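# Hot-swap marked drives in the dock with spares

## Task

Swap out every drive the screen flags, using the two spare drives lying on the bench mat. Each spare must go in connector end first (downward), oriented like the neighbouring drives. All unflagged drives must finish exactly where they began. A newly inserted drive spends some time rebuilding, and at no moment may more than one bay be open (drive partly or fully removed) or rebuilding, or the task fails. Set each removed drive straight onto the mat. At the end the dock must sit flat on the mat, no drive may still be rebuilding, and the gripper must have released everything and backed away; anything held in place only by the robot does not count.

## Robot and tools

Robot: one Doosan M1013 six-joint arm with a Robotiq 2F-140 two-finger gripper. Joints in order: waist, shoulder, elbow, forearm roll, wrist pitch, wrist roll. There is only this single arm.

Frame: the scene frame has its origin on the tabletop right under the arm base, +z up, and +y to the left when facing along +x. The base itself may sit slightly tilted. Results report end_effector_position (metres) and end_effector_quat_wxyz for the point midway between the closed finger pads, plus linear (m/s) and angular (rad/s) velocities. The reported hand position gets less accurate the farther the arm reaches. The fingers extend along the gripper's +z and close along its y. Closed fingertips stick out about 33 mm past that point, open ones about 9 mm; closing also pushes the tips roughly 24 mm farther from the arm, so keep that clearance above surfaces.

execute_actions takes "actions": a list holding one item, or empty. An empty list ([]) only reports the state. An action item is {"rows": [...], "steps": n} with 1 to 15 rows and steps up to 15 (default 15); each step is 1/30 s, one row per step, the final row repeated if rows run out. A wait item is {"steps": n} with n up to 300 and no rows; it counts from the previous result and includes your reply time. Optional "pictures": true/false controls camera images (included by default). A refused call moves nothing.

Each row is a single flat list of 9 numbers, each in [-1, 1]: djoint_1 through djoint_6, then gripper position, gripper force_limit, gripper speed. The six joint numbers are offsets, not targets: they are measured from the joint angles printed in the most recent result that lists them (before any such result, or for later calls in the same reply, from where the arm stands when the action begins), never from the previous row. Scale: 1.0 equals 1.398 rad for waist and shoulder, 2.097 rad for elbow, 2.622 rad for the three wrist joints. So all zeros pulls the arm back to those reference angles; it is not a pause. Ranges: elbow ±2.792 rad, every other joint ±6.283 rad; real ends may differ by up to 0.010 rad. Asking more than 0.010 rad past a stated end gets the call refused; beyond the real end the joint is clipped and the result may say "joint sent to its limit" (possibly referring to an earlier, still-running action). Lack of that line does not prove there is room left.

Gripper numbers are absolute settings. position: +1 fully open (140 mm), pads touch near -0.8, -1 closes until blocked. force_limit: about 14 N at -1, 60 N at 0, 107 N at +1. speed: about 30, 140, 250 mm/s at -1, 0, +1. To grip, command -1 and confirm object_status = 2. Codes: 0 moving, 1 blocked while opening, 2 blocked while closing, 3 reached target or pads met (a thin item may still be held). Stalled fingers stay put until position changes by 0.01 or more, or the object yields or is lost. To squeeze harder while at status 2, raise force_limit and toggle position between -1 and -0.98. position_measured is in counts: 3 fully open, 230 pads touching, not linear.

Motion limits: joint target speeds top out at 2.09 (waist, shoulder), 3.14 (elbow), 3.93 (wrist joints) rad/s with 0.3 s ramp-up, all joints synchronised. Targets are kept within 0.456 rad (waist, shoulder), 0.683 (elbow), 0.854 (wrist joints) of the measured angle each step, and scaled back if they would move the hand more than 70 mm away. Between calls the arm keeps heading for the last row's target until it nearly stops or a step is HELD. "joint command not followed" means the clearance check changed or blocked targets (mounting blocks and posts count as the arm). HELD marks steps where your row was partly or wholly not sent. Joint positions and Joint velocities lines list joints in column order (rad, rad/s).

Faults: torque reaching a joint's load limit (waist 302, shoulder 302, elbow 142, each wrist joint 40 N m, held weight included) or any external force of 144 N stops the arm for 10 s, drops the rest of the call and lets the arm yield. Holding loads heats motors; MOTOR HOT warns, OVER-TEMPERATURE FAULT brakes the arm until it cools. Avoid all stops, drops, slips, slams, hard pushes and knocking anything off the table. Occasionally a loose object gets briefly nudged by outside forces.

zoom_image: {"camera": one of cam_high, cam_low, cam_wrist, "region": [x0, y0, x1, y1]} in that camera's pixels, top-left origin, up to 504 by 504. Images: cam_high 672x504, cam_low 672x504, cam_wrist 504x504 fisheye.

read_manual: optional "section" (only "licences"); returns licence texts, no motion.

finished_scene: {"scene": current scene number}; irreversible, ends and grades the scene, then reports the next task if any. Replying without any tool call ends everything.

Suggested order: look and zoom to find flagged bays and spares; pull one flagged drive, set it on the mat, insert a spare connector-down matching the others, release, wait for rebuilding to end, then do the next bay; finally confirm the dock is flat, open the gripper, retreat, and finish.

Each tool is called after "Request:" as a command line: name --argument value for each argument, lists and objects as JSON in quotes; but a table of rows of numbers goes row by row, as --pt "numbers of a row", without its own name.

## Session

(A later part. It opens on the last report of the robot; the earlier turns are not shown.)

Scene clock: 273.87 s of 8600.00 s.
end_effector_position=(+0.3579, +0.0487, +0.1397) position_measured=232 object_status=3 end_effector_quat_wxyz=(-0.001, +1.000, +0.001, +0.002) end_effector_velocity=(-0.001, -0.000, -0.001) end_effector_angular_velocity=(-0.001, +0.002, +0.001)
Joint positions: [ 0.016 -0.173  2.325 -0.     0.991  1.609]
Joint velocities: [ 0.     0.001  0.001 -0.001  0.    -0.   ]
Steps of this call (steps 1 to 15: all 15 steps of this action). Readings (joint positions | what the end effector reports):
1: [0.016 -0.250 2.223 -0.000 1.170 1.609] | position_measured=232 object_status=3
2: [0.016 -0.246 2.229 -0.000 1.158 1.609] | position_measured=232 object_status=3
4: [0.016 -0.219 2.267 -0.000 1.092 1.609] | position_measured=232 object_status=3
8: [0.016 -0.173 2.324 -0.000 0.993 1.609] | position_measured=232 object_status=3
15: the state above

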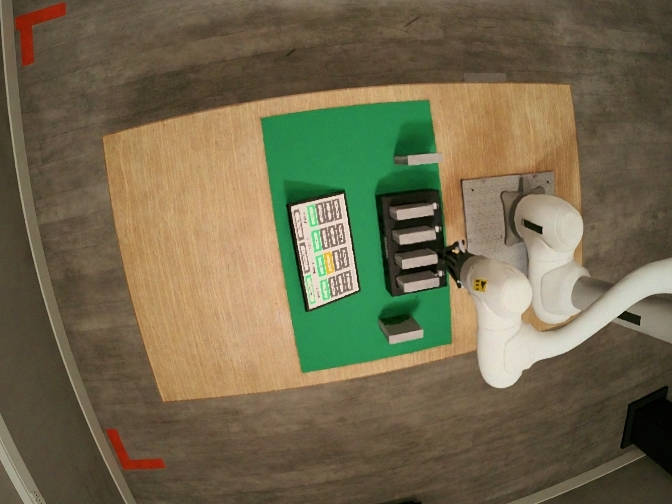

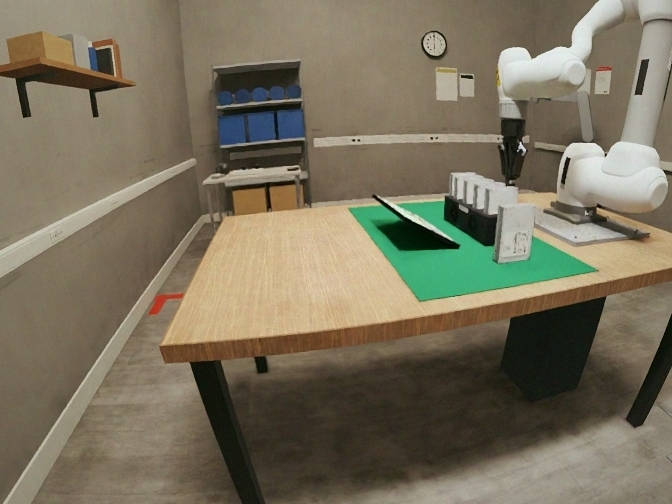

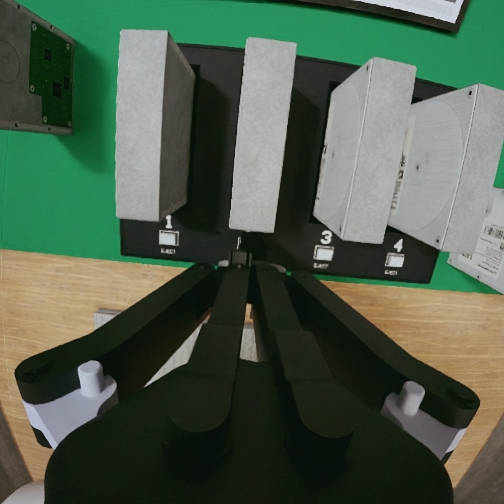

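Request:
execute_actions --actions '[{"rows":[[0,0.008,0.005,0,-0.008,0,-1,-0.3,0],[0,0.008,0.005,0,-0.008,0,-1,-0.3,0],[0,0.008,0.005,0,-0.008,0,-1,-0.3,0],[0,0.008,0.005,0,-0.008,0,-1,-0.3,0],[0,0.0157,0.0095,0,-0.0165,0,-1,-0.3,0]]}]' --pictures false

Request:
execute_actions --actions '[{"rows":[[0,-0.0944,-0.0844,0,0.118,0,-1,-0.3,0]]}]' --pictures false

Request:
execute_actions --actions '[{"rows":[[0.0015,0.098,-0.0496,0,-0.0126,-0.5984,0.62,-0.5,0.5]]}]' --pictures false

Request:
execute_actions --actions '[{"steps":20}]'

Scene clock: 281.63 s of 8600.00 s.
end_effector_position=(+0.3586, +0.0488, +0.1226) position_measured=232 object_status=3 end_effector_quat_wxyz=(-0.001, +1.000, +0.001, +0.002) end_effector_velocity=(-0.000, +0.000, -0.000) end_effector_angular_velocity=(+0.000, +0.000, +0.001)
Joint positions: [ 0.016 -0.151  2.345 -0.     0.947  1.609]
Joint velocities: [ 0.     0.     0.     0.    -0.    -0.001]
Steps of this call (steps 1 to 15: the robot went on to your last target; steps 16 to 218: nothing new was sent; steps 219 to 233: all 15 steps of this action). Readings (joint positions | what the end effector reports):
219: [0.016 -0.172 2.326 -0.000 0.989 1.609] | position_measured=232 object_status=3
220: [0.016 -0.168 2.329 -0.000 0.981 1.609] | position_measured=232 object_status=3
222: [0.016 -0.162 2.335 -0.000 0.971 1.609] | position_measured=232 object_status=3
226: [0.016 -0.152 2.344 -0.000 0.950 1.609] | position_measured=232 object_status=3
233: the state above

Scene clock: 282.13 s of 8600.00 s.
end_effector_position=(+0.3557, +0.0484, +0.2582) position_measured=232 object_status=3 end_effector_quat_wxyz=(-0.001, +1.000, +0.001, +0.002) end_effector_velocity=(+0.001, +0.000, +0.003) end_effector_angular_velocity=(+0.001, -0.003, -0.001)
Joint positions: [ 0.016 -0.283  2.168 -0.     1.256  1.609]
Joint velocities: [ 0.    -0.002 -0.004  0.001  0.004  0.001]
Steps of this call (steps 1 to 15: all 15 steps of this action). Readings (joint positions | what the end effector reports):
1: [0.016 -0.151 2.345 -0.000 0.948 1.609] | position_measured=232 object_status=3
2: [0.016 -0.155 2.340 -0.001 0.958 1.609] | position_measured=232 object_status=3
4: [0.016 -0.182 2.303 -0.001 1.021 1.609] | position_measured=232 object_status=3
8: [0.016 -0.252 2.209 -0.001 1.185 1.609] | position_measured=232 object_status=3
15: the state above

Scene clock: 282.63 s of 8600.00 s.
end_effector_position=(+0.4254, +0.0520, +0.2594) position_measured=88 object_status=0 end_effector_quat_wxyz=(+0.001, +0.819, +0.574, +0.002) end_effector_velocity=(+0.074, +0.004, -0.001) end_effector_angular_velocity=(-0.014, -0.003, +2.897)
Joint positions: [ 0.018 -0.158  2.074 -0.     1.226  0.39 ]
Joint velocities: [ 0.002  0.13  -0.104 -0.    -0.024 -2.895]
Steps of this call (steps 1 to 15: all 15 steps of this action). Readings (joint positions | what the end effector reports):
1: [0.016 -0.282 2.168 -0.000 1.256 1.608] | position_measured=232 object_status=0
2: [0.016 -0.280 2.166 -0.000 1.255 1.596] | position_measured=231 object_status=0
4: [0.016 -0.268 2.158 -0.000 1.250 1.529] | position_measured=204 object_status=0
8: [0.017 -0.219 2.122 -0.000 1.237 1.222] | position_measured=161 object_status=0
15: the state above

Scene clock: 283.30 s of 8600.00 s.
end_effector_position=(+0.4325, +0.0524, +0.2592) position_measured=50 object_status=3 end_effector_quat_wxyz=(+0.001, +0.706, +0.708, +0.002) end_effector_velocity=(+0.000, +0.000, +0.000) end_effector_angular_velocity=(-0.000, -0.001, +0.001)
Joint positions: [ 0.018 -0.146  2.064 -0.     1.223  0.04 ]
Joint velocities: [ 0.001 -0.    -0.001 -0.    -0.    -0.   ]
Steps of this call (steps 1 to 20: the robot went on to your last target). Readings (joint positions | what the end effector reports):
1: [0.018 -0.154 2.071 -0.000 1.225 0.298] | position_measured=77 object_status=0
2: [0.018 -0.151 2.068 -0.000 1.224 0.220] | position_measured=66 object_status=0
4: [0.018 -0.147 2.065 -0.000 1.224 0.106] | position_measured=51 object_status=0
8: [0.018 -0.146 2.064 -0.000 1.223 0.041] | position_measured=50 object_status=0
20: the state above

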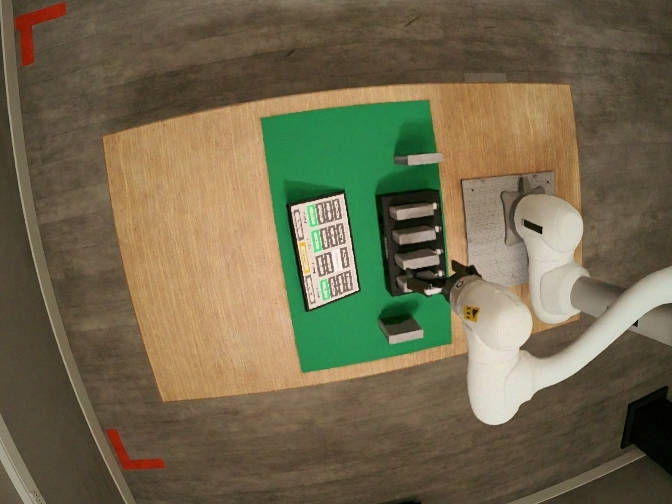

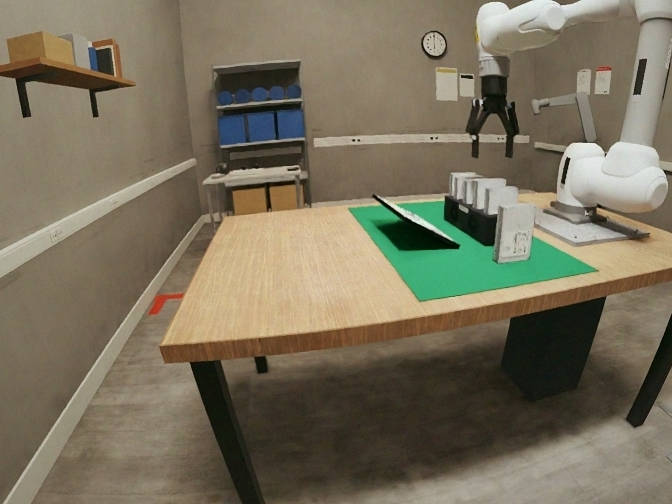

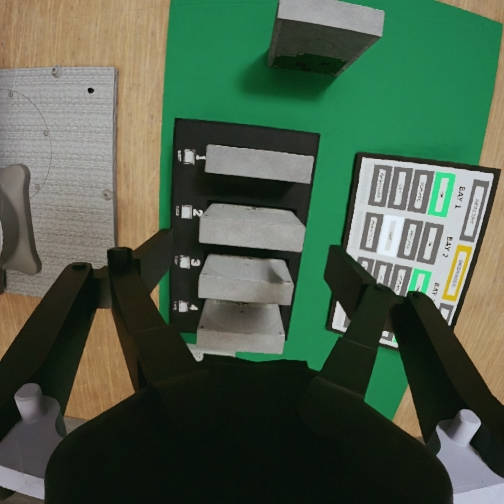

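Request:
execute_actions --actions '[{"rows":[[0,0.0594,0.06,0,-0.0793,0,0.62,-0.5,0]]}]'

Scene clock: 286.13 s of 8600.00 s.
end_effector_position=(+0.4329, +0.0527, +0.1598) position_measured=50 object_status=3 end_effector_quat_wxyz=(+0.000, +0.706, +0.708, +0.002) end_effector_velocity=(+0.000, -0.000, -0.000) end_effector_angular_velocity=(-0.000, -0.000, -0.001)
Joint positions: [ 0.018 -0.063  2.19  -0.     1.016  0.04 ]
Joint velocities: [-0.     0.001 -0.    -0.    -0.001  0.001]
Steps of this call (steps 1 to 15: the robot went on to your last target; steps 16 to 70: nothing new was sent; steps 71 to 85: all 15 steps of this action). Readings (joint positions | what the end effector reports):
71: [0.018 -0.145 2.065 -0.000 1.222 0.040] | position_measured=50 object_status=3
72: [0.018 -0.141 2.071 -0.000 1.210 0.040] | position_measured=50 object_status=3
74: [0.018 -0.114 2.111 -0.000 1.145 0.040] | position_measured=50 object_status=3
78: [0.018 -0.066 2.185 -0.000 1.025 0.040] | position_measured=50 object_status=3
85: the state above

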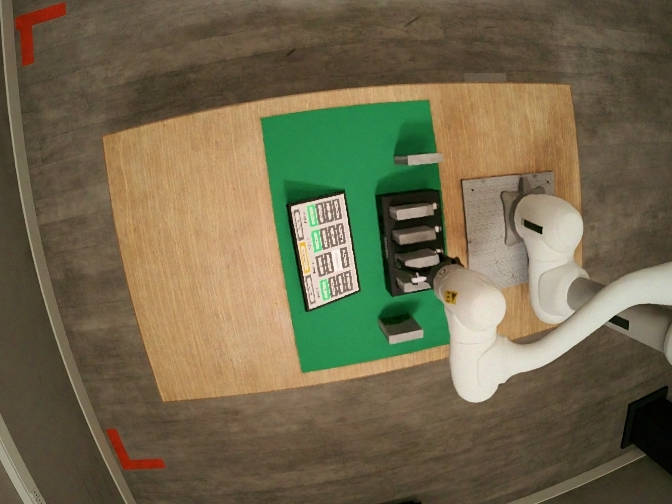

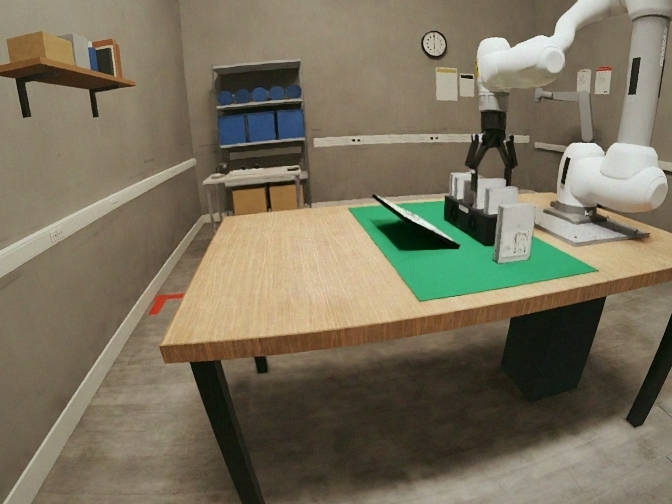

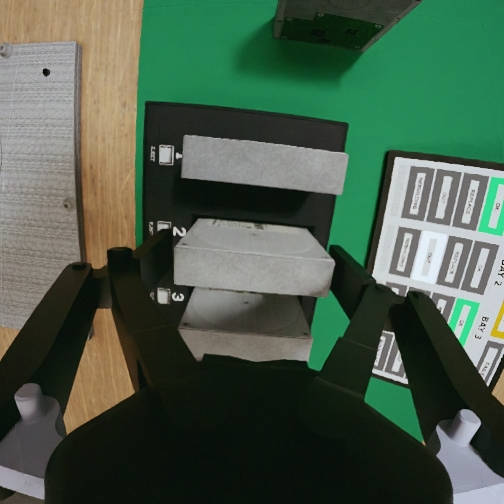

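Request:
execute_actions --actions '[{"rows":[[0,0.0032,-0.0017,0,-0.0004,0,0.62,-0.5,-0.3],[0,0.0032,-0.0017,0,-0.0004,0,0.62,-0.5,-0.3],[0,0.0032,-0.0017,0,-0.0004,0,0.62,-0.5,-0.3],[0,0.0032,-0.0017,0,-0.0004,0,-1,-0.5,-0.3]]}]'

Request:
execute_actions --actions '[{"rows":[[0,-0.03,-0.028,0,0.038,0,-1,-0.5,0],[0,-0.03,-0.028,0,0.038,0,-1,-0.5,0],[0,-0.03,-0.028,0,0.038,0,-1,-0.5,0],[0,-0.03,-0.028,0,0.038,0,-1,-0.5,0],[0,-0.03,-0.028,0,0.038,0,-1,-0.5,0],[0,-0.059,-0.0603,0,0.0793,0,-1,-0.5,0]]}]' --pictures false

Request:
execute_actions --actions '[{"rows":[[0,-0.0207,-0.0415,0,0.0442,0,-1,-0.5,0]],"steps":10}]'

Scene clock: 299.20 s of 8600.00 s.
end_effector_position=(+0.4355, +0.0527, +0.1595) position_measured=75 object_status=0 end_effector_quat_wxyz=(+0.001, +0.706, +0.708, +0.002) end_effector_velocity=(-0.000, -0.000, -0.000) end_effector_angular_velocity=(-0.001, +0.000, +0.001)
Joint positions: [ 0.018 -0.058  2.186 -0.     1.015  0.04 ]
Joint velocities: [ 0.     0.     0.001 -0.001 -0.     0.   ]
Steps of this call (steps 1 to 15: the robot went on to your last target; steps 16 to 377: nothing new was sent; steps 378 to 392: all 15 steps of this action). Readings (joint positions | what the end effector reports):
378: [0.018 -0.062 2.190 -0.000 1.015 0.040] | position_measured=50 object_status=3
379: [0.018 -0.060 2.189 -0.000 1.015 0.040] | position_measured=50 object_status=3
381: [0.018 -0.058 2.187 -0.000 1.015 0.040] | position_measured=50 object_status=0
385: [0.018 -0.058 2.186 -0.000 1.015 0.040] | position_measured=72 object_status=0
392: the state above

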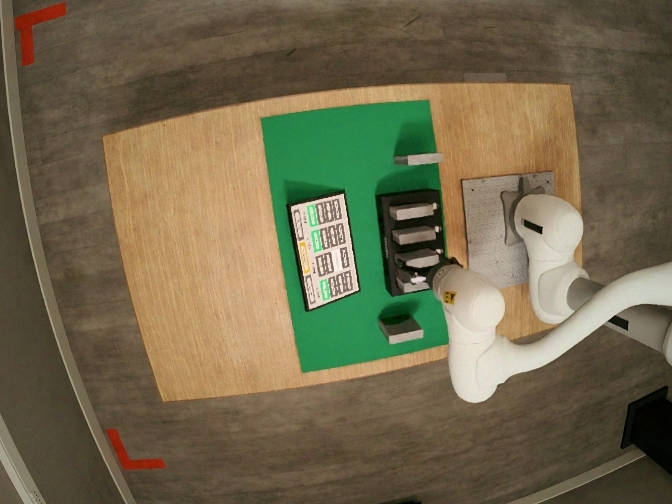

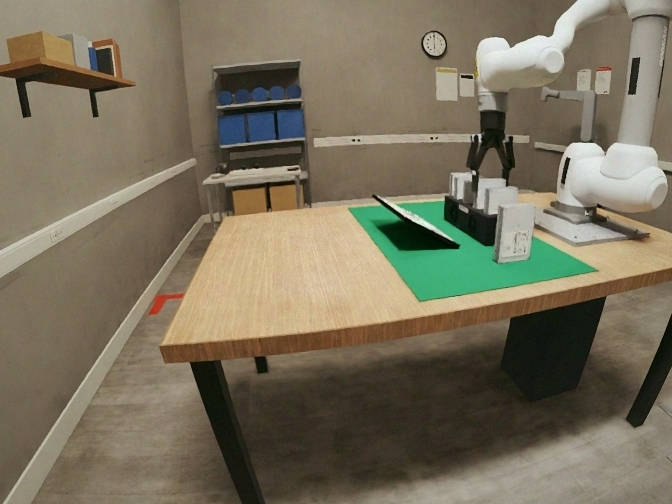

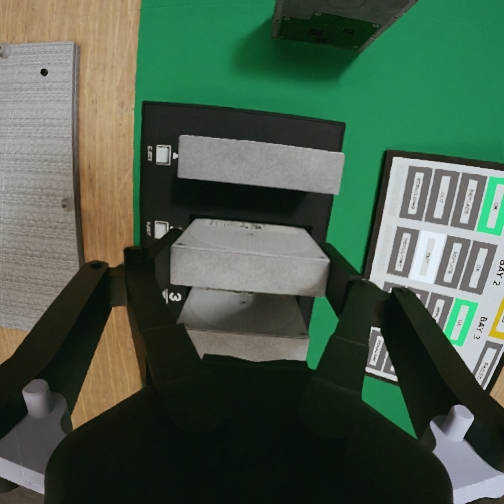

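Scene clock: 299.70 s of 8600.00 s.
end_effector_position=(+0.4354, +0.0525, +0.2591) position_measured=75 object_status=2 end_effector_quat_wxyz=(+0.001, +0.706, +0.708, +0.002) end_effector_velocity=(-0.001, -0.001, +0.001) end_effector_angular_velocity=(-0.002, +0.001, +0.001)
Joint positions: [ 0.018 -0.14   2.06  -0.     1.222  0.04 ]
Joint velocities: [ 0.    -0.002 -0.001 -0.002  0.004 -0.   ]
Steps of this call (steps 1 to 15: all 15 steps of this action). Readings (joint positions | what the end effector reports):
1: [0.018 -0.059 2.185 -0.000 1.016 0.040] | position_measured=75 object_status=0
2: [0.018 -0.063 2.179 -0.000 1.028 0.040] | position_measured=75 object_status=0
4: [0.018 -0.087 2.146 -0.000 1.083 0.040] | position_measured=75 object_status=0
8: [0.018 -0.117 2.100 -0.000 1.160 0.040] | position_measured=75 object_status=2
15: the state above

Scene clock: 300.03 s of 8600.00 s.
end_effector_position=(+0.4360, +0.0524, +0.3182) position_measured=75 object_status=2 end_effector_quat_wxyz=(+0.001, +0.706, +0.708, +0.002) end_effector_velocity=(+0.002, +0.000, +0.004) end_effector_angular_velocity=(+0.000, -0.003, -0.001)
Joint positions: [ 0.018 -0.169  1.973 -0.     1.338  0.04 ]
Joint velocities: [ 0.    -0.    -0.007 -0.     0.003  0.001]
Steps of this call (steps 1 to 10: all 10 steps of this action). Readings (joint positions | what the end effector reports):
1: [0.018 -0.141 2.059 -0.000 1.224 0.040] | position_measured=75 object_status=2
2: [0.018 -0.144 2.050 -0.000 1.236 0.040] | position_measured=75 object_status=2
4: [0.018 -0.159 2.005 -0.000 1.295 0.040] | position_measured=75 object_status=2
8: [0.018 -0.169 1.974 -0.000 1.338 0.040] | position_measured=75 object_status=2
10: the state above

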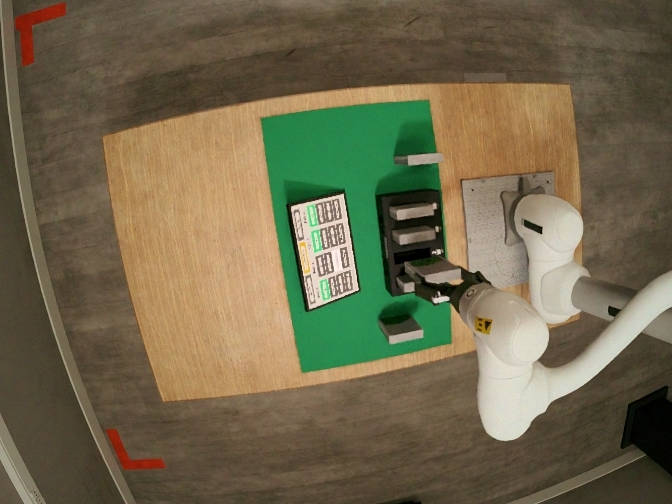

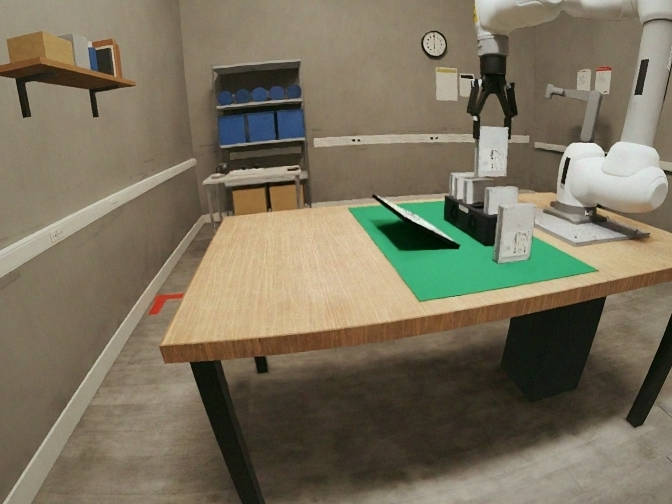

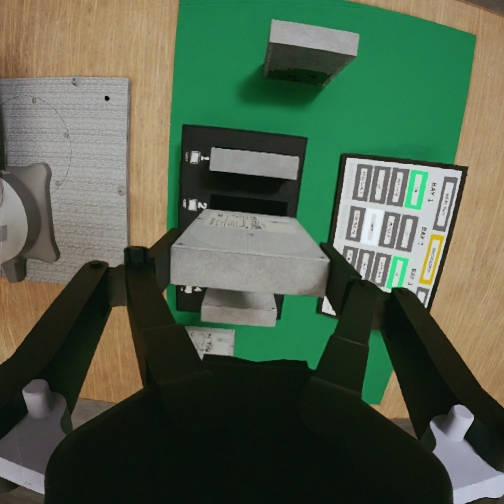

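Request:
execute_actions --actions '[{"rows":[[0.2182,0.3033,-0.2127,0,0.0084,0.1163,-1,-0.5,0]]}]' --pictures false

Request:
execute_actions --actions '[{"steps":12}]' --pictures false

Request:
execute_actions --actions '[{"rows":[[0,0.066,0.0915,0,-0.1085,0,-1,-0.5,0]]}]' --pictures false

Request:
execute_actions --actions '[{"steps":6}]' --pictures false

Request:
execute_actions --actions '[{"rows":[[0,0.005,0.004,0,-0.006,0,-1,-0.5,0],[0,0.005,0.004,0,-0.006,0,-1,-0.5,0],[0,0.005,0.004,0,-0.006,0,-1,-0.5,0],[0,0.005,0.004,0,-0.006,0,-1,-0.5,0],[0,0.0105,0.0075,0,-0.0117,0,-1,-0.5,0]]}]'

Scene clock: 308.17 s of 8600.00 s.
end_effector_position=(+0.5979, +0.1958, +0.3312) position_measured=75 object_status=2 end_effector_quat_wxyz=(+0.001, +0.706, +0.708, +0.002) end_effector_velocity=(+0.309, +0.402, -0.037) end_effector_angular_velocity=(-0.002, +0.003, +0.007)
Joint positions: [ 0.237  0.136  1.652 -0.     1.354  0.26 ]
Joint velocities: [ 0.489  0.678 -0.709 -0.001  0.035  0.482]
Steps of this call (steps 1 to 15: the robot went on to your last target; steps 16 to 229: nothing new was sent; steps 230 to 244: all 15 steps of this action). Readings (joint positions | what the end effector reports):
230: [0.018 -0.169 1.972 -0.000 1.338 0.041] | position_measured=75 object_status=2
231: [0.023 -0.163 1.966 -0.000 1.339 0.045] | position_measured=75 object_status=2
233: [0.048 -0.127 1.928 -0.000 1.340 0.071] | position_measured=75 object_status=2
237: [0.120 -0.027 1.824 -0.000 1.345 0.142] | position_measured=75 object_status=2
244: the state above

Scene clock: 308.57 s of 8600.00 s.
end_effector_position=(+0.6474, +0.2710, +0.3207) position_measured=75 object_status=2 end_effector_quat_wxyz=(+0.001, +0.706, +0.708, +0.002) end_effector_velocity=(+0.000, +0.001, -0.001) end_effector_angular_velocity=(+0.000, +0.002, +0.001)
Joint positions: [ 0.323  0.255  1.527 -0.     1.36   0.345]
Joint velocities: [ 0.     0.002  0.     0.001 -0.    -0.001]
Steps of this call (steps 1 to 12: the robot went on to your last target). Readings (joint positions | what the end effector reports):
1: [0.254 0.159 1.628 -0.000 1.355 0.276] | position_measured=75 object_status=2
2: [0.270 0.182 1.604 -0.000 1.356 0.293] | position_measured=75 object_status=2
4: [0.301 0.224 1.560 -0.000 1.358 0.323] | position_measured=75 object_status=2
8: [0.323 0.254 1.528 -0.000 1.360 0.345] | position_measured=75 object_status=2
12: the state above

Scene clock: 309.07 s of 8600.00 s.
end_effector_position=(+0.6483, +0.2715, +0.1556) position_measured=75 object_status=2 end_effector_quat_wxyz=(+0.001, +0.706, +0.708, +0.003) end_effector_velocity=(+0.000, -0.000, -0.002) end_effector_angular_velocity=(-0.000, -0.002, +0.000)
Joint positions: [ 0.323  0.347  1.719 -0.     1.076  0.345]
Joint velocities: [ 0.     0.001  0.003 -0.001 -0.006  0.001]
Steps of this call (steps 1 to 15: all 15 steps of this action). Readings (joint positions | what the end effector reports):
1: [0.323 0.255 1.528 -0.000 1.359 0.345] | position_measured=75 object_status=2
2: [0.323 0.258 1.535 -0.000 1.347 0.345] | position_measured=75 object_status=2
4: [0.323 0.279 1.578 -0.000 1.285 0.345] | position_measured=75 object_status=2
8: [0.323 0.322 1.666 -0.000 1.154 0.345] | position_measured=75 object_status=2
15: the state above

Scene clock: 309.27 s of 8600.00 s.
end_effector_position=(+0.6481, +0.2714, +0.1552) position_measured=75 object_status=2 end_effector_quat_wxyz=(+0.001, +0.706, +0.708, +0.002) end_effector_velocity=(+0.001, -0.002, -0.000) end_effector_angular_velocity=(-0.000, +0.000, -0.003)
Joint positions: [ 0.323  0.347  1.719 -0.     1.076  0.345]
Joint velocities: [-0.003  0.    -0.    -0.    -0.     0.   ]
Steps of this call (steps 1 to 6: the robot went on to your last target). Readings (joint positions | what the end effector reports):
1: [0.323 0.347 1.719 -0.000 1.076 0.345] | position_measured=75 object_status=2
2: [0.323 0.347 1.719 -0.000 1.076 0.345] | position_measured=75 object_status=2
4: [0.323 0.347 1.719 -0.000 1.076 0.345] | position_measured=75 object_status=2
6: the state above

Scene clock: 309.77 s of 8600.00 s.
end_effector_position=(+0.6485, +0.2716, +0.1373) position_measured=75 object_status=2 end_effector_quat_wxyz=(+0.001, +0.706, +0.708, +0.003) end_effector_velocity=(-0.000, +0.000, -0.000) end_effector_angular_velocity=(+0.001, +0.001, -0.000)
Joint positions: [ 0.323  0.361  1.735 -0.     1.045  0.345]
Joint velocities: [-0.     0.     0.     0.001  0.    -0.   ]
Steps of this call (steps 1 to 15: all 15 steps of this action). Readings (joint positions | what the end effector reports):
1: [0.323 0.347 1.720 -0.000 1.075 0.345] | position_measured=75 object_status=2
2: [0.323 0.350 1.723 -0.000 1.068 0.345] | position_measured=75 object_status=2
4: [0.323 0.353 1.727 -0.000 1.061 0.345] | position_measured=75 object_status=2
8: [0.323 0.361 1.734 -0.000 1.046 0.345] | position_measured=75 object_status=2
15: the state above

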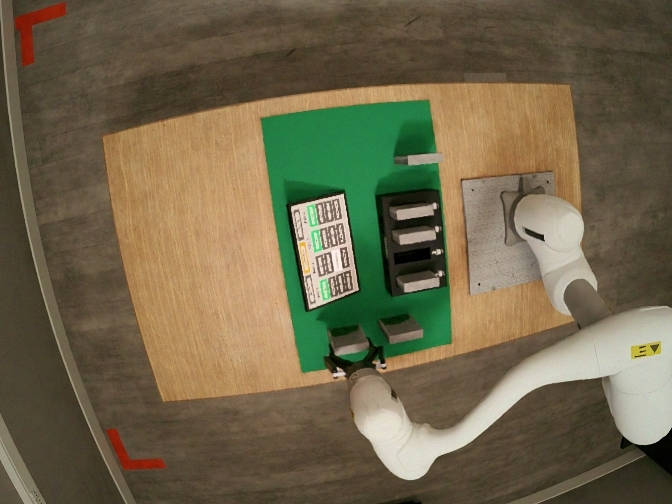

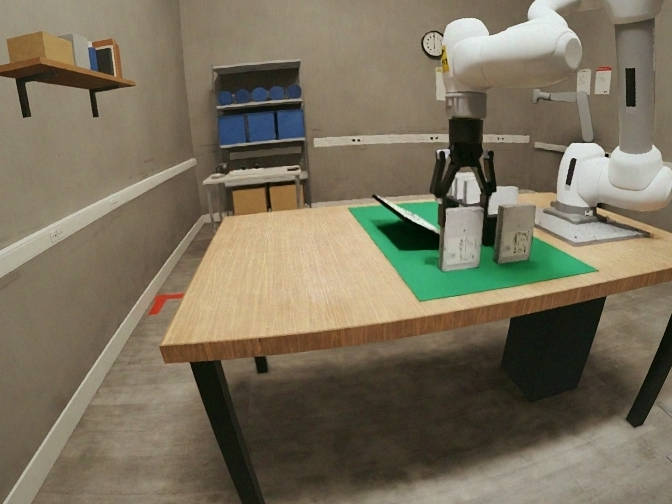

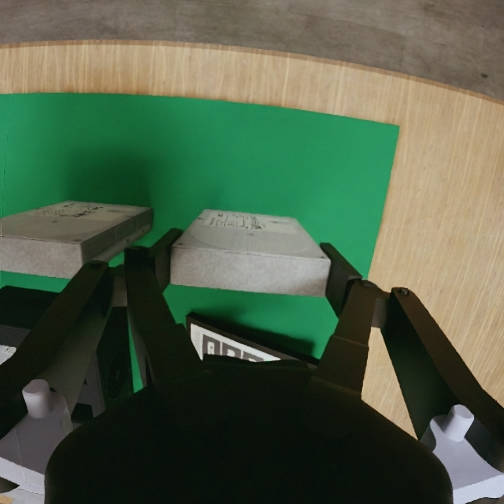

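Request:
execute_actions --actions '[{"rows":[[0,0.0025,0.0015,0,-0.0026,0,-1,-0.5,-0.3],[0,0.0025,0.0015,0,-0.0026,0,-1,-0.5,-0.3],[0,0.0025,0.0015,0,-0.0026,0,-1,-0.5,-0.3],[0,0.0025,0.0015,0,-0.0026,0,-1,-0.5,-0.3],[0,0.0025,0.0015,0,-0.0026,0,-1,-0.5,-0.3],[0,0.0025,0.0015,0,-0.0026,0,0.62,-0.5,-0.3]]}]'

Request:
execute_actions --actions '[{"rows":[[0,-0.057,-0.0587,0,0.0773,0,0.62,-0.5,0]]}]' --pictures false

Request:
execute_actions --actions '[{"rows":[[0.066,-0.161,0.131,0,-0.019,0.035,0.62,-0.5,0]]}]' --pictures false

Request:
execute_actions --actions '[{"steps":8}]'

Scene clock: 320.03 s of 8600.00 s.
end_effector_position=(+0.6487, +0.2717, +0.1332) position_measured=50 object_status=0 end_effector_quat_wxyz=(+0.001, +0.706, +0.708, +0.003) end_effector_velocity=(+0.000, -0.001, +0.001) end_effector_angular_velocity=(-0.001, -0.000, -0.002)
Joint positions: [ 0.323  0.365  1.738 -0.     1.038  0.345]
Joint velocities: [-0.002 -0.001 -0.001 -0.001  0.002  0.001]
Steps of this call (steps 1 to 15: the robot went on to your last target; steps 16 to 293: nothing new was sent; steps 294 to 308: all 15 steps of this action). Readings (joint positions | what the end effector reports):
294: [0.323 0.362 1.735 -0.000 1.044 0.345] | position_measured=75 object_status=2
295: [0.323 0.363 1.736 -0.000 1.041 0.345] | position_measured=75 object_status=2
297: [0.323 0.364 1.737 -0.000 1.039 0.345] | position_measured=75 object_status=2
301: [0.323 0.365 1.739 -0.000 1.038 0.345] | position_measured=65 object_status=0
308: the state above

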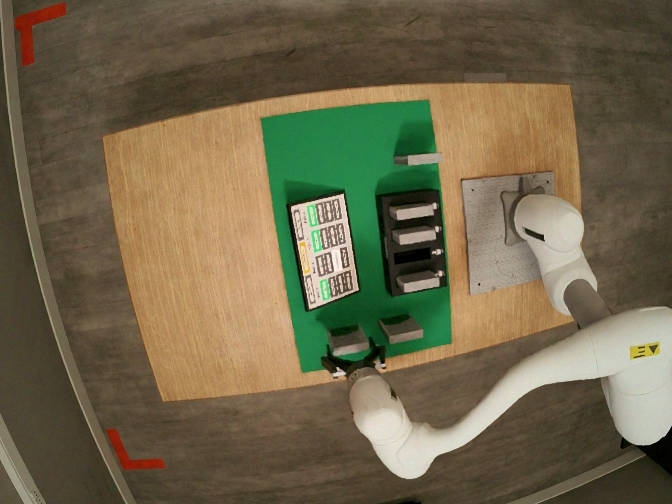

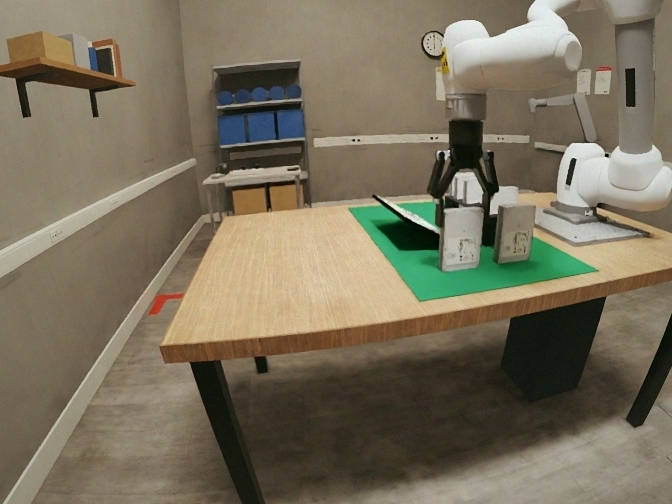

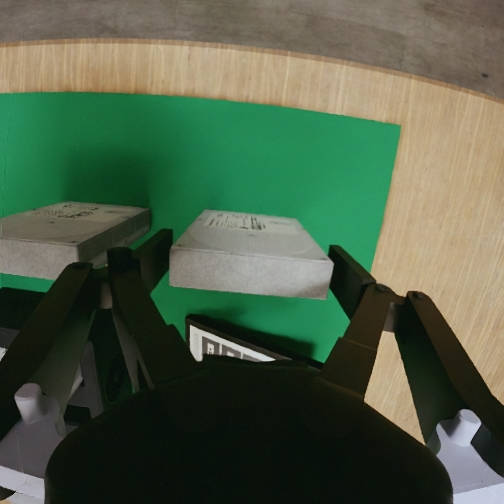

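Scene clock: 320.53 s of 8600.00 s.
end_effector_position=(+0.6486, +0.2715, +0.2516) position_measured=50 object_status=3 end_effector_quat_wxyz=(+0.001, +0.706, +0.708, +0.002) end_effector_velocity=(+0.000, -0.001, +0.002) end_effector_angular_velocity=(-0.001, -0.002, +0.000)
Joint positions: [ 0.323  0.286  1.615 -0.     1.241  0.345]
Joint velocities: [-0.    -0.002 -0.001 -0.002  0.001  0.   ]
Steps of this call (steps 1 to 15: all 15 steps of this action). Readings (joint positions | what the end effector reports):
1: [0.323 0.365 1.738 -0.000 1.039 0.345] | position_measured=50 object_status=0
2: [0.323 0.361 1.732 -0.000 1.050 0.345] | position_measured=50 object_status=0
4: [0.323 0.337 1.695 -0.000 1.110 0.345] | position_measured=50 object_status=3
8: [0.323 0.291 1.624 -0.000 1.224 0.345] | position_measured=50 object_status=3
15: the state above

Scene clock: 321.03 s of 8600.00 s.
end_effector_position=(+0.4883, +0.2678, +0.2487) position_measured=50 object_status=3 end_effector_quat_wxyz=(+0.001, +0.706, +0.708, +0.003) end_effector_velocity=(-0.002, -0.001, -0.001) end_effector_angular_velocity=(-0.001, +0.002, -0.004)
Joint positions: [ 0.415  0.061  1.889 -0.     1.191  0.437]
Joint velocities: [-0.    -0.003  0.006 -0.    -0.001  0.003]
Steps of this call (steps 1 to 15: all 15 steps of this action). Readings (joint positions | what the end effector reports):
1: [0.323 0.285 1.616 -0.000 1.241 0.346] | position_measured=50 object_status=3
2: [0.325 0.279 1.624 -0.000 1.239 0.348] | position_measured=50 object_status=3
4: [0.340 0.243 1.667 -0.000 1.230 0.363] | position_measured=50 object_status=3
8: [0.380 0.145 1.787 -0.000 1.209 0.403] | position_measured=50 object_status=3
15: the state above

Scene clock: 321.30 s of 8600.00 s.
end_effector_position=(+0.4880, +0.2677, +0.2488) position_measured=50 object_status=3 end_effector_quat_wxyz=(+0.001, +0.706, +0.708, +0.003) end_effector_velocity=(+0.001, +0.000, +0.001) end_effector_angular_velocity=(+0.001, -0.002, -0.000)
Joint positions: [ 0.415  0.06   1.89  -0.     1.191  0.437]
Joint velocities: [-0.    -0.    -0.002  0.    -0.     0.   ]
Steps of this call (steps 1 to 8: the robot went on to your last target). Readings (joint positions | what the end effector reports):
1: [0.415 0.061 1.890 -0.000 1.191 0.437] | position_measured=50 object_status=3
2: [0.415 0.061 1.890 -0.000 1.191 0.437] | position_measured=50 object_status=3
4: [0.415 0.061 1.890 -0.000 1.191 0.437] | position_measured=50 object_status=3
8: the state above

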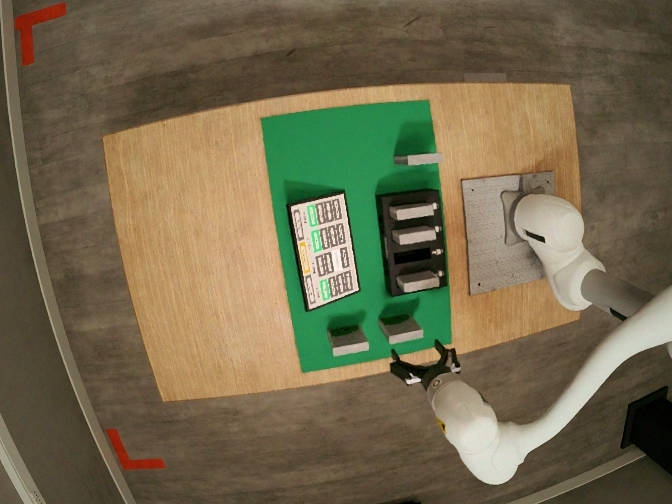

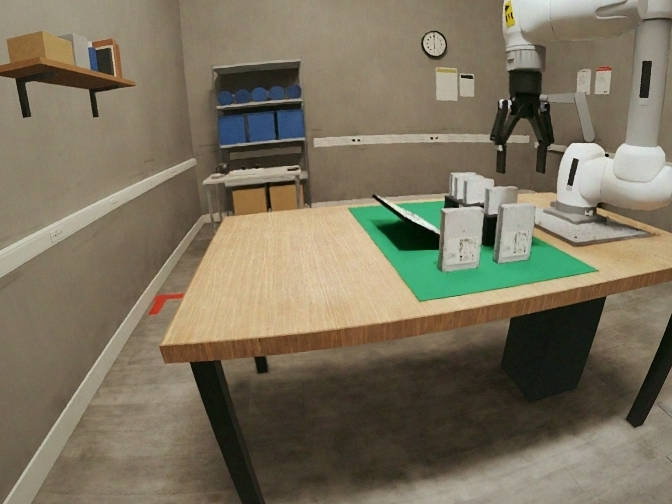

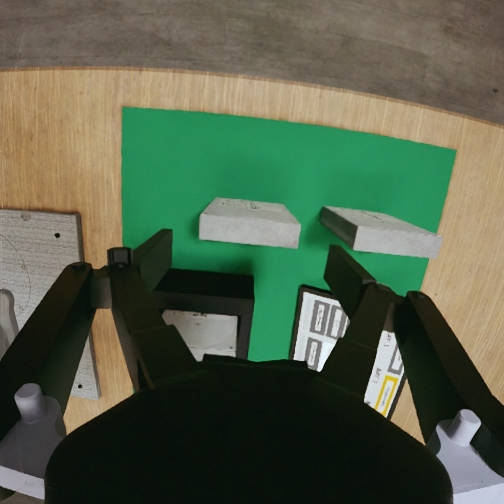

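Request:
execute_actions --actions '[{"rows":[[0,0.068,0.0603,0,-0.0843,0,0.62,-0.5,0]]}]'

Scene clock: 324.10 s of 8600.00 s.
end_effector_position=(+0.4888, +0.2682, +0.1335) position_measured=50 object_status=3 end_effector_quat_wxyz=(+0.001, +0.706, +0.708, +0.002) end_effector_velocity=(-0.000, +0.000, -0.001) end_effector_angular_velocity=(-0.001, +0.000, +0.001)
Joint positions: [ 0.415  0.155  2.016 -0.     0.97   0.437]
Joint velocities: [ 0.001  0.001  0.    -0.001 -0.001  0.   ]
Steps of this call (steps 1 to 15: the robot went on to your last target; steps 16 to 69: nothing new was sent; steps 70 to 84: all 15 steps of this action). Readings (joint positions | what the end effector reports):
70: [0.415 0.061 1.891 -0.000 1.189 0.437] | position_measured=50 object_status=3
71: [0.415 0.065 1.897 -0.000 1.177 0.437] | position_measured=50 object_status=3
73: [0.415 0.093 1.934 -0.000 1.113 0.437] | position_measured=50 object_status=3
77: [0.415 0.148 2.007 -0.000 0.988 0.437] | position_measured=50 object_status=3
84: the state above

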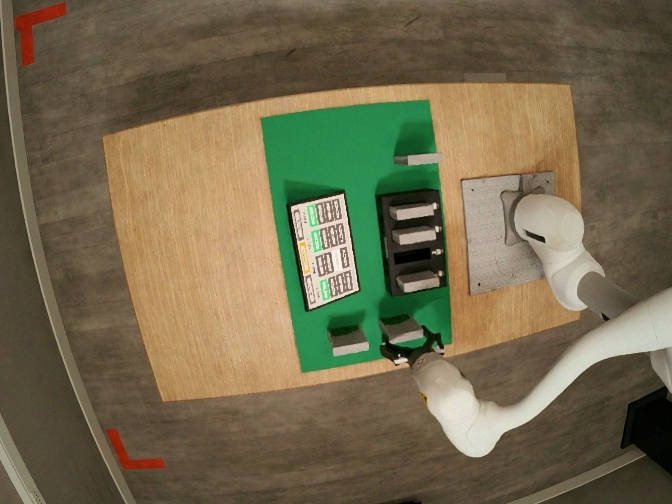

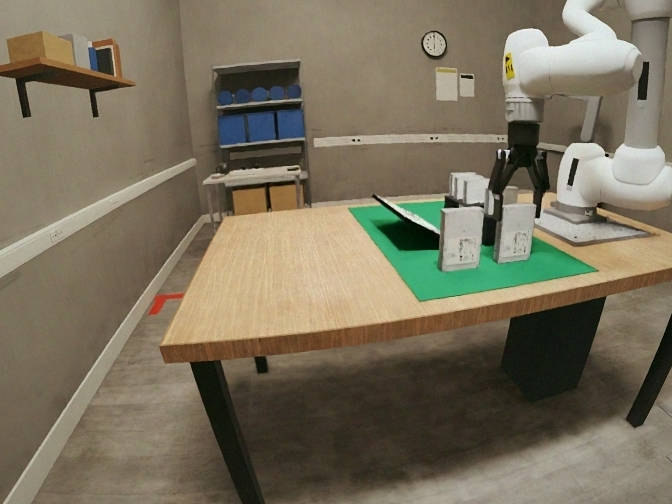

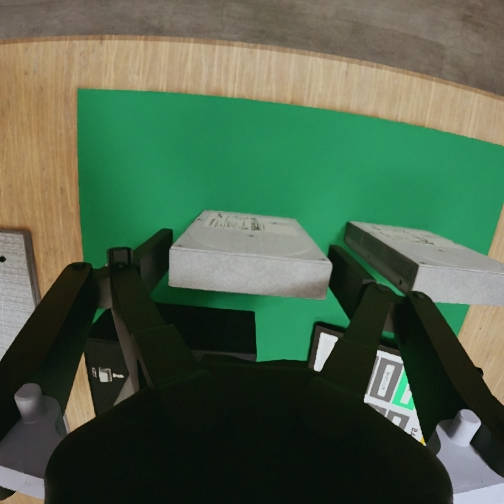

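Request:
execute_actions --actions '[{"rows":[[0,0,0,0,0,0,-1,-0.3,-0.3]]}]' --pictures false

Request:
execute_actions --actions '[{"rows":[[0,-0.0962,-0.1125,0,0.1415,0,-1,-0.3,0]]}]' --pictures false

Request:
execute_actions --actions '[{"steps":8}]' --pictures false

Request:
execute_actions --actions '[{"rows":[[-0.284,-0.1355,0.092,0,-0.0011,-0.1514,-1,-0.3,0]]}]' --pictures false

Request:
execute_actions --actions '[{"steps":12}]' --pictures false

Request:
execute_actions --actions '[{"rows":[[0,0.0207,0.0415,0,-0.0442,0,-1,-0.3,0]]}]'

Scene clock: 330.90 s of 8600.00 s.
end_effector_position=(+0.4887, +0.2681, +0.1335) position_measured=75 object_status=2 end_effector_quat_wxyz=(+0.001, +0.706, +0.708, +0.002) end_effector_velocity=(-0.001, +0.000, -0.001) end_effector_angular_velocity=(-0.001, +0.001, +0.003)
Joint positions: [ 0.415  0.155  2.016 -0.     0.97   0.437]
Joint velocities: [ 0.002 -0.     0.002 -0.    -0.    -0.001]
Steps of this call (steps 1 to 15: the robot went on to your last target; steps 16 to 189: nothing new was sent; steps 190 to 204: all 15 steps of this action). Readings (joint positions | what the end effector reports):
190: [0.415 0.156 2.016 -0.000 0.970 0.437] | position_measured=50 object_status=0
191: [0.415 0.156 2.016 -0.000 0.970 0.437] | position_measured=55 object_status=0
193: [0.415 0.156 2.016 -0.000 0.970 0.437] | position_measured=66 object_status=0
197: [0.415 0.155 2.016 -0.000 0.970 0.437] | position_measured=75 object_status=0
204: the state above

Scene clock: 331.40 s of 8600.00 s.
end_effector_position=(+0.4879, +0.2677, +0.3285) position_measured=75 object_status=2 end_effector_quat_wxyz=(+0.001, +0.706, +0.708, +0.002) end_effector_velocity=(-0.006, -0.003, +0.002) end_effector_angular_velocity=(-0.011, +0.019, +0.002)
Joint positions: [ 0.415  0.021  1.781 -0.     1.34   0.437]
Joint velocities: [ 0.001  0.    -0.004 -0.002  0.026 -0.001]
Steps of this call (steps 1 to 15: all 15 steps of this action). Readings (joint positions | what the end effector reports):
1: [0.415 0.155 2.016 -0.000 0.971 0.437] | position_measured=75 object_status=2
2: [0.415 0.151 2.009 -0.000 0.983 0.437] | position_measured=75 object_status=2
4: [0.415 0.128 1.967 -0.000 1.048 0.437] | position_measured=75 object_status=2
8: [0.415 0.075 1.876 -0.000 1.191 0.437] | position_measured=75 object_status=2
15: the state above

Scene clock: 331.67 s of 8600.00 s.
end_effector_position=(+0.4878, +0.2676, +0.3291) position_measured=75 object_status=2 end_effector_quat_wxyz=(+0.001, +0.706, +0.708, +0.002) end_effector_velocity=(+0.000, +0.000, +0.001) end_effector_angular_velocity=(+0.000, -0.001, +0.000)
Joint positions: [ 0.415  0.021  1.78  -0.     1.341  0.437]
Joint velocities: [ 0.001 -0.    -0.001 -0.     0.     0.001]
Steps of this call (steps 1 to 8: the robot went on to your last target). Readings (joint positions | what the end effector reports):
1: [0.415 0.021 1.781 -0.000 1.340 0.437] | position_measured=75 object_status=2
2: [0.415 0.021 1.781 -0.000 1.341 0.437] | position_measured=75 object_status=2
4: [0.415 0.021 1.781 -0.000 1.341 0.437] | position_measured=75 object_status=2
8: the state above

Scene clock: 332.17 s of 8600.00 s.
end_effector_position=(+0.4460, +0.0729, +0.3201) position_measured=75 object_status=2 end_effector_quat_wxyz=(+0.000, +0.706, +0.708, +0.002) end_effector_velocity=(-0.149, -0.327, -0.031) end_effector_angular_velocity=(+0.002, -0.005, -0.009)
Joint positions: [ 0.062 -0.147  1.952 -0.     1.338  0.084]
Joint velocities: [-0.692 -0.331  0.33   0.    -0.005 -0.684]
Steps of this call (steps 1 to 15: all 15 steps of this action). Readings (joint positions | what the end effector reports):
1: [0.414 0.021 1.781 -0.000 1.341 0.437] | position_measured=75 object_status=2
2: [0.408 0.018 1.784 -0.000 1.341 0.430] | position_measured=75 object_status=2
4: [0.373 0.001 1.803 -0.000 1.341 0.394] | position_measured=75 object_status=2
8: [0.260 -0.053 1.857 -0.000 1.340 0.281] | position_measured=75 object_status=2
15: the state above

Scene clock: 332.57 s of 8600.00 s.
end_effector_position=(+0.4361, +0.0526, +0.3178) position_measured=75 object_status=2 end_effector_quat_wxyz=(+0.001, +0.706, +0.708, +0.002) end_effector_velocity=(-0.001, -0.000, -0.001) end_effector_angular_velocity=(-0.000, +0.001, +0.001)
Joint positions: [ 0.018 -0.169  1.973 -0.     1.338  0.04 ]
Joint velocities: [ 0.    -0.     0.001 -0.    -0.    -0.001]
Steps of this call (steps 1 to 12: the robot went on to your last target). Readings (joint positions | what the end effector reports):
1: [0.042 -0.157 1.962 -0.000 1.338 0.064] | position_measured=75 object_status=2
2: [0.028 -0.164 1.969 -0.000 1.338 0.050] | position_measured=75 object_status=2
4: [0.018 -0.168 1.973 -0.000 1.338 0.041] | position_measured=75 object_status=2
8: [0.018 -0.168 1.973 -0.000 1.338 0.040] | position_measured=75 object_status=2
12: the state above

Scene clock: 333.07 s of 8600.00 s.
end_effector_position=(+0.4354, +0.0526, +0.2586) position_measured=75 object_status=2 end_effector_quat_wxyz=(+0.001, +0.706, +0.708, +0.002) end_effector_velocity=(+0.000, +0.000, +0.000) end_effector_angular_velocity=(+0.001, -0.000, -0.000)
Joint positions: [ 0.018 -0.14   2.06  -0.     1.222  0.04 ]
Joint velocities: [ 0.     0.001 -0.001  0.001 -0.     0.   ]
Steps of this call (steps 1 to 15: all 15 steps of this action). Readings (joint positions | what the end effector reports):
1: [0.018 -0.168 1.974 -0.000 1.337 0.040] | position_measured=75 object_status=2
2: [0.018 -0.165 1.983 -0.000 1.324 0.040] | position_measured=75 object_status=2
4: [0.018 -0.150 2.028 -0.000 1.265 0.040] | position_measured=75 object_status=2
8: [0.018 -0.140 2.060 -0.000 1.223 0.040] | position_measured=75 object_status=2
15: the state above

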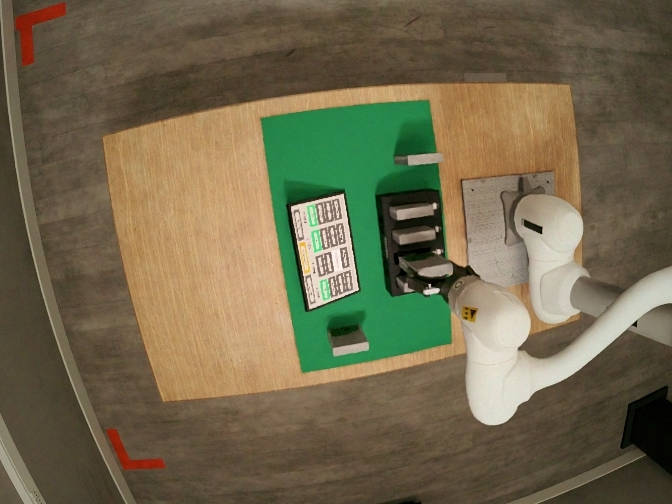

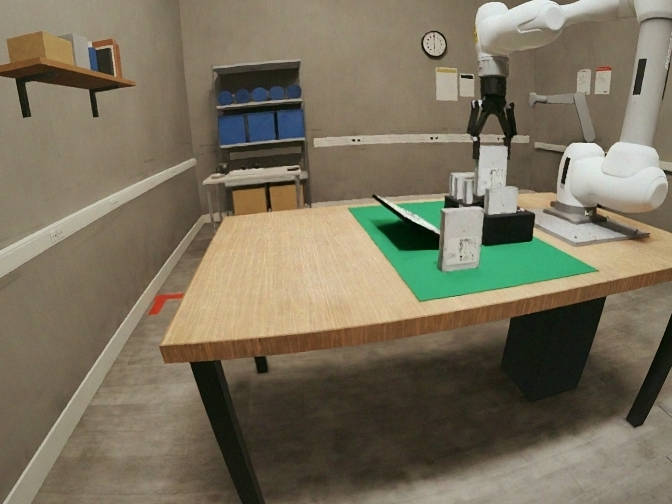

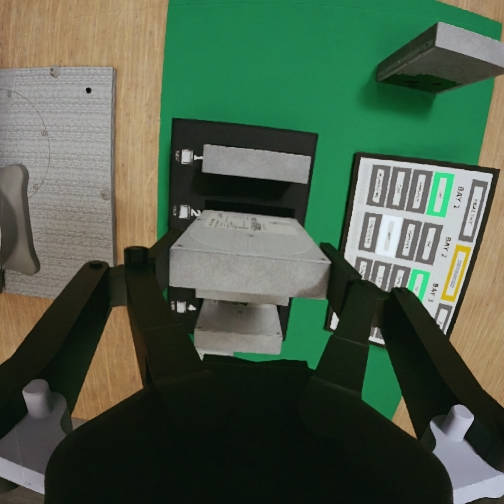

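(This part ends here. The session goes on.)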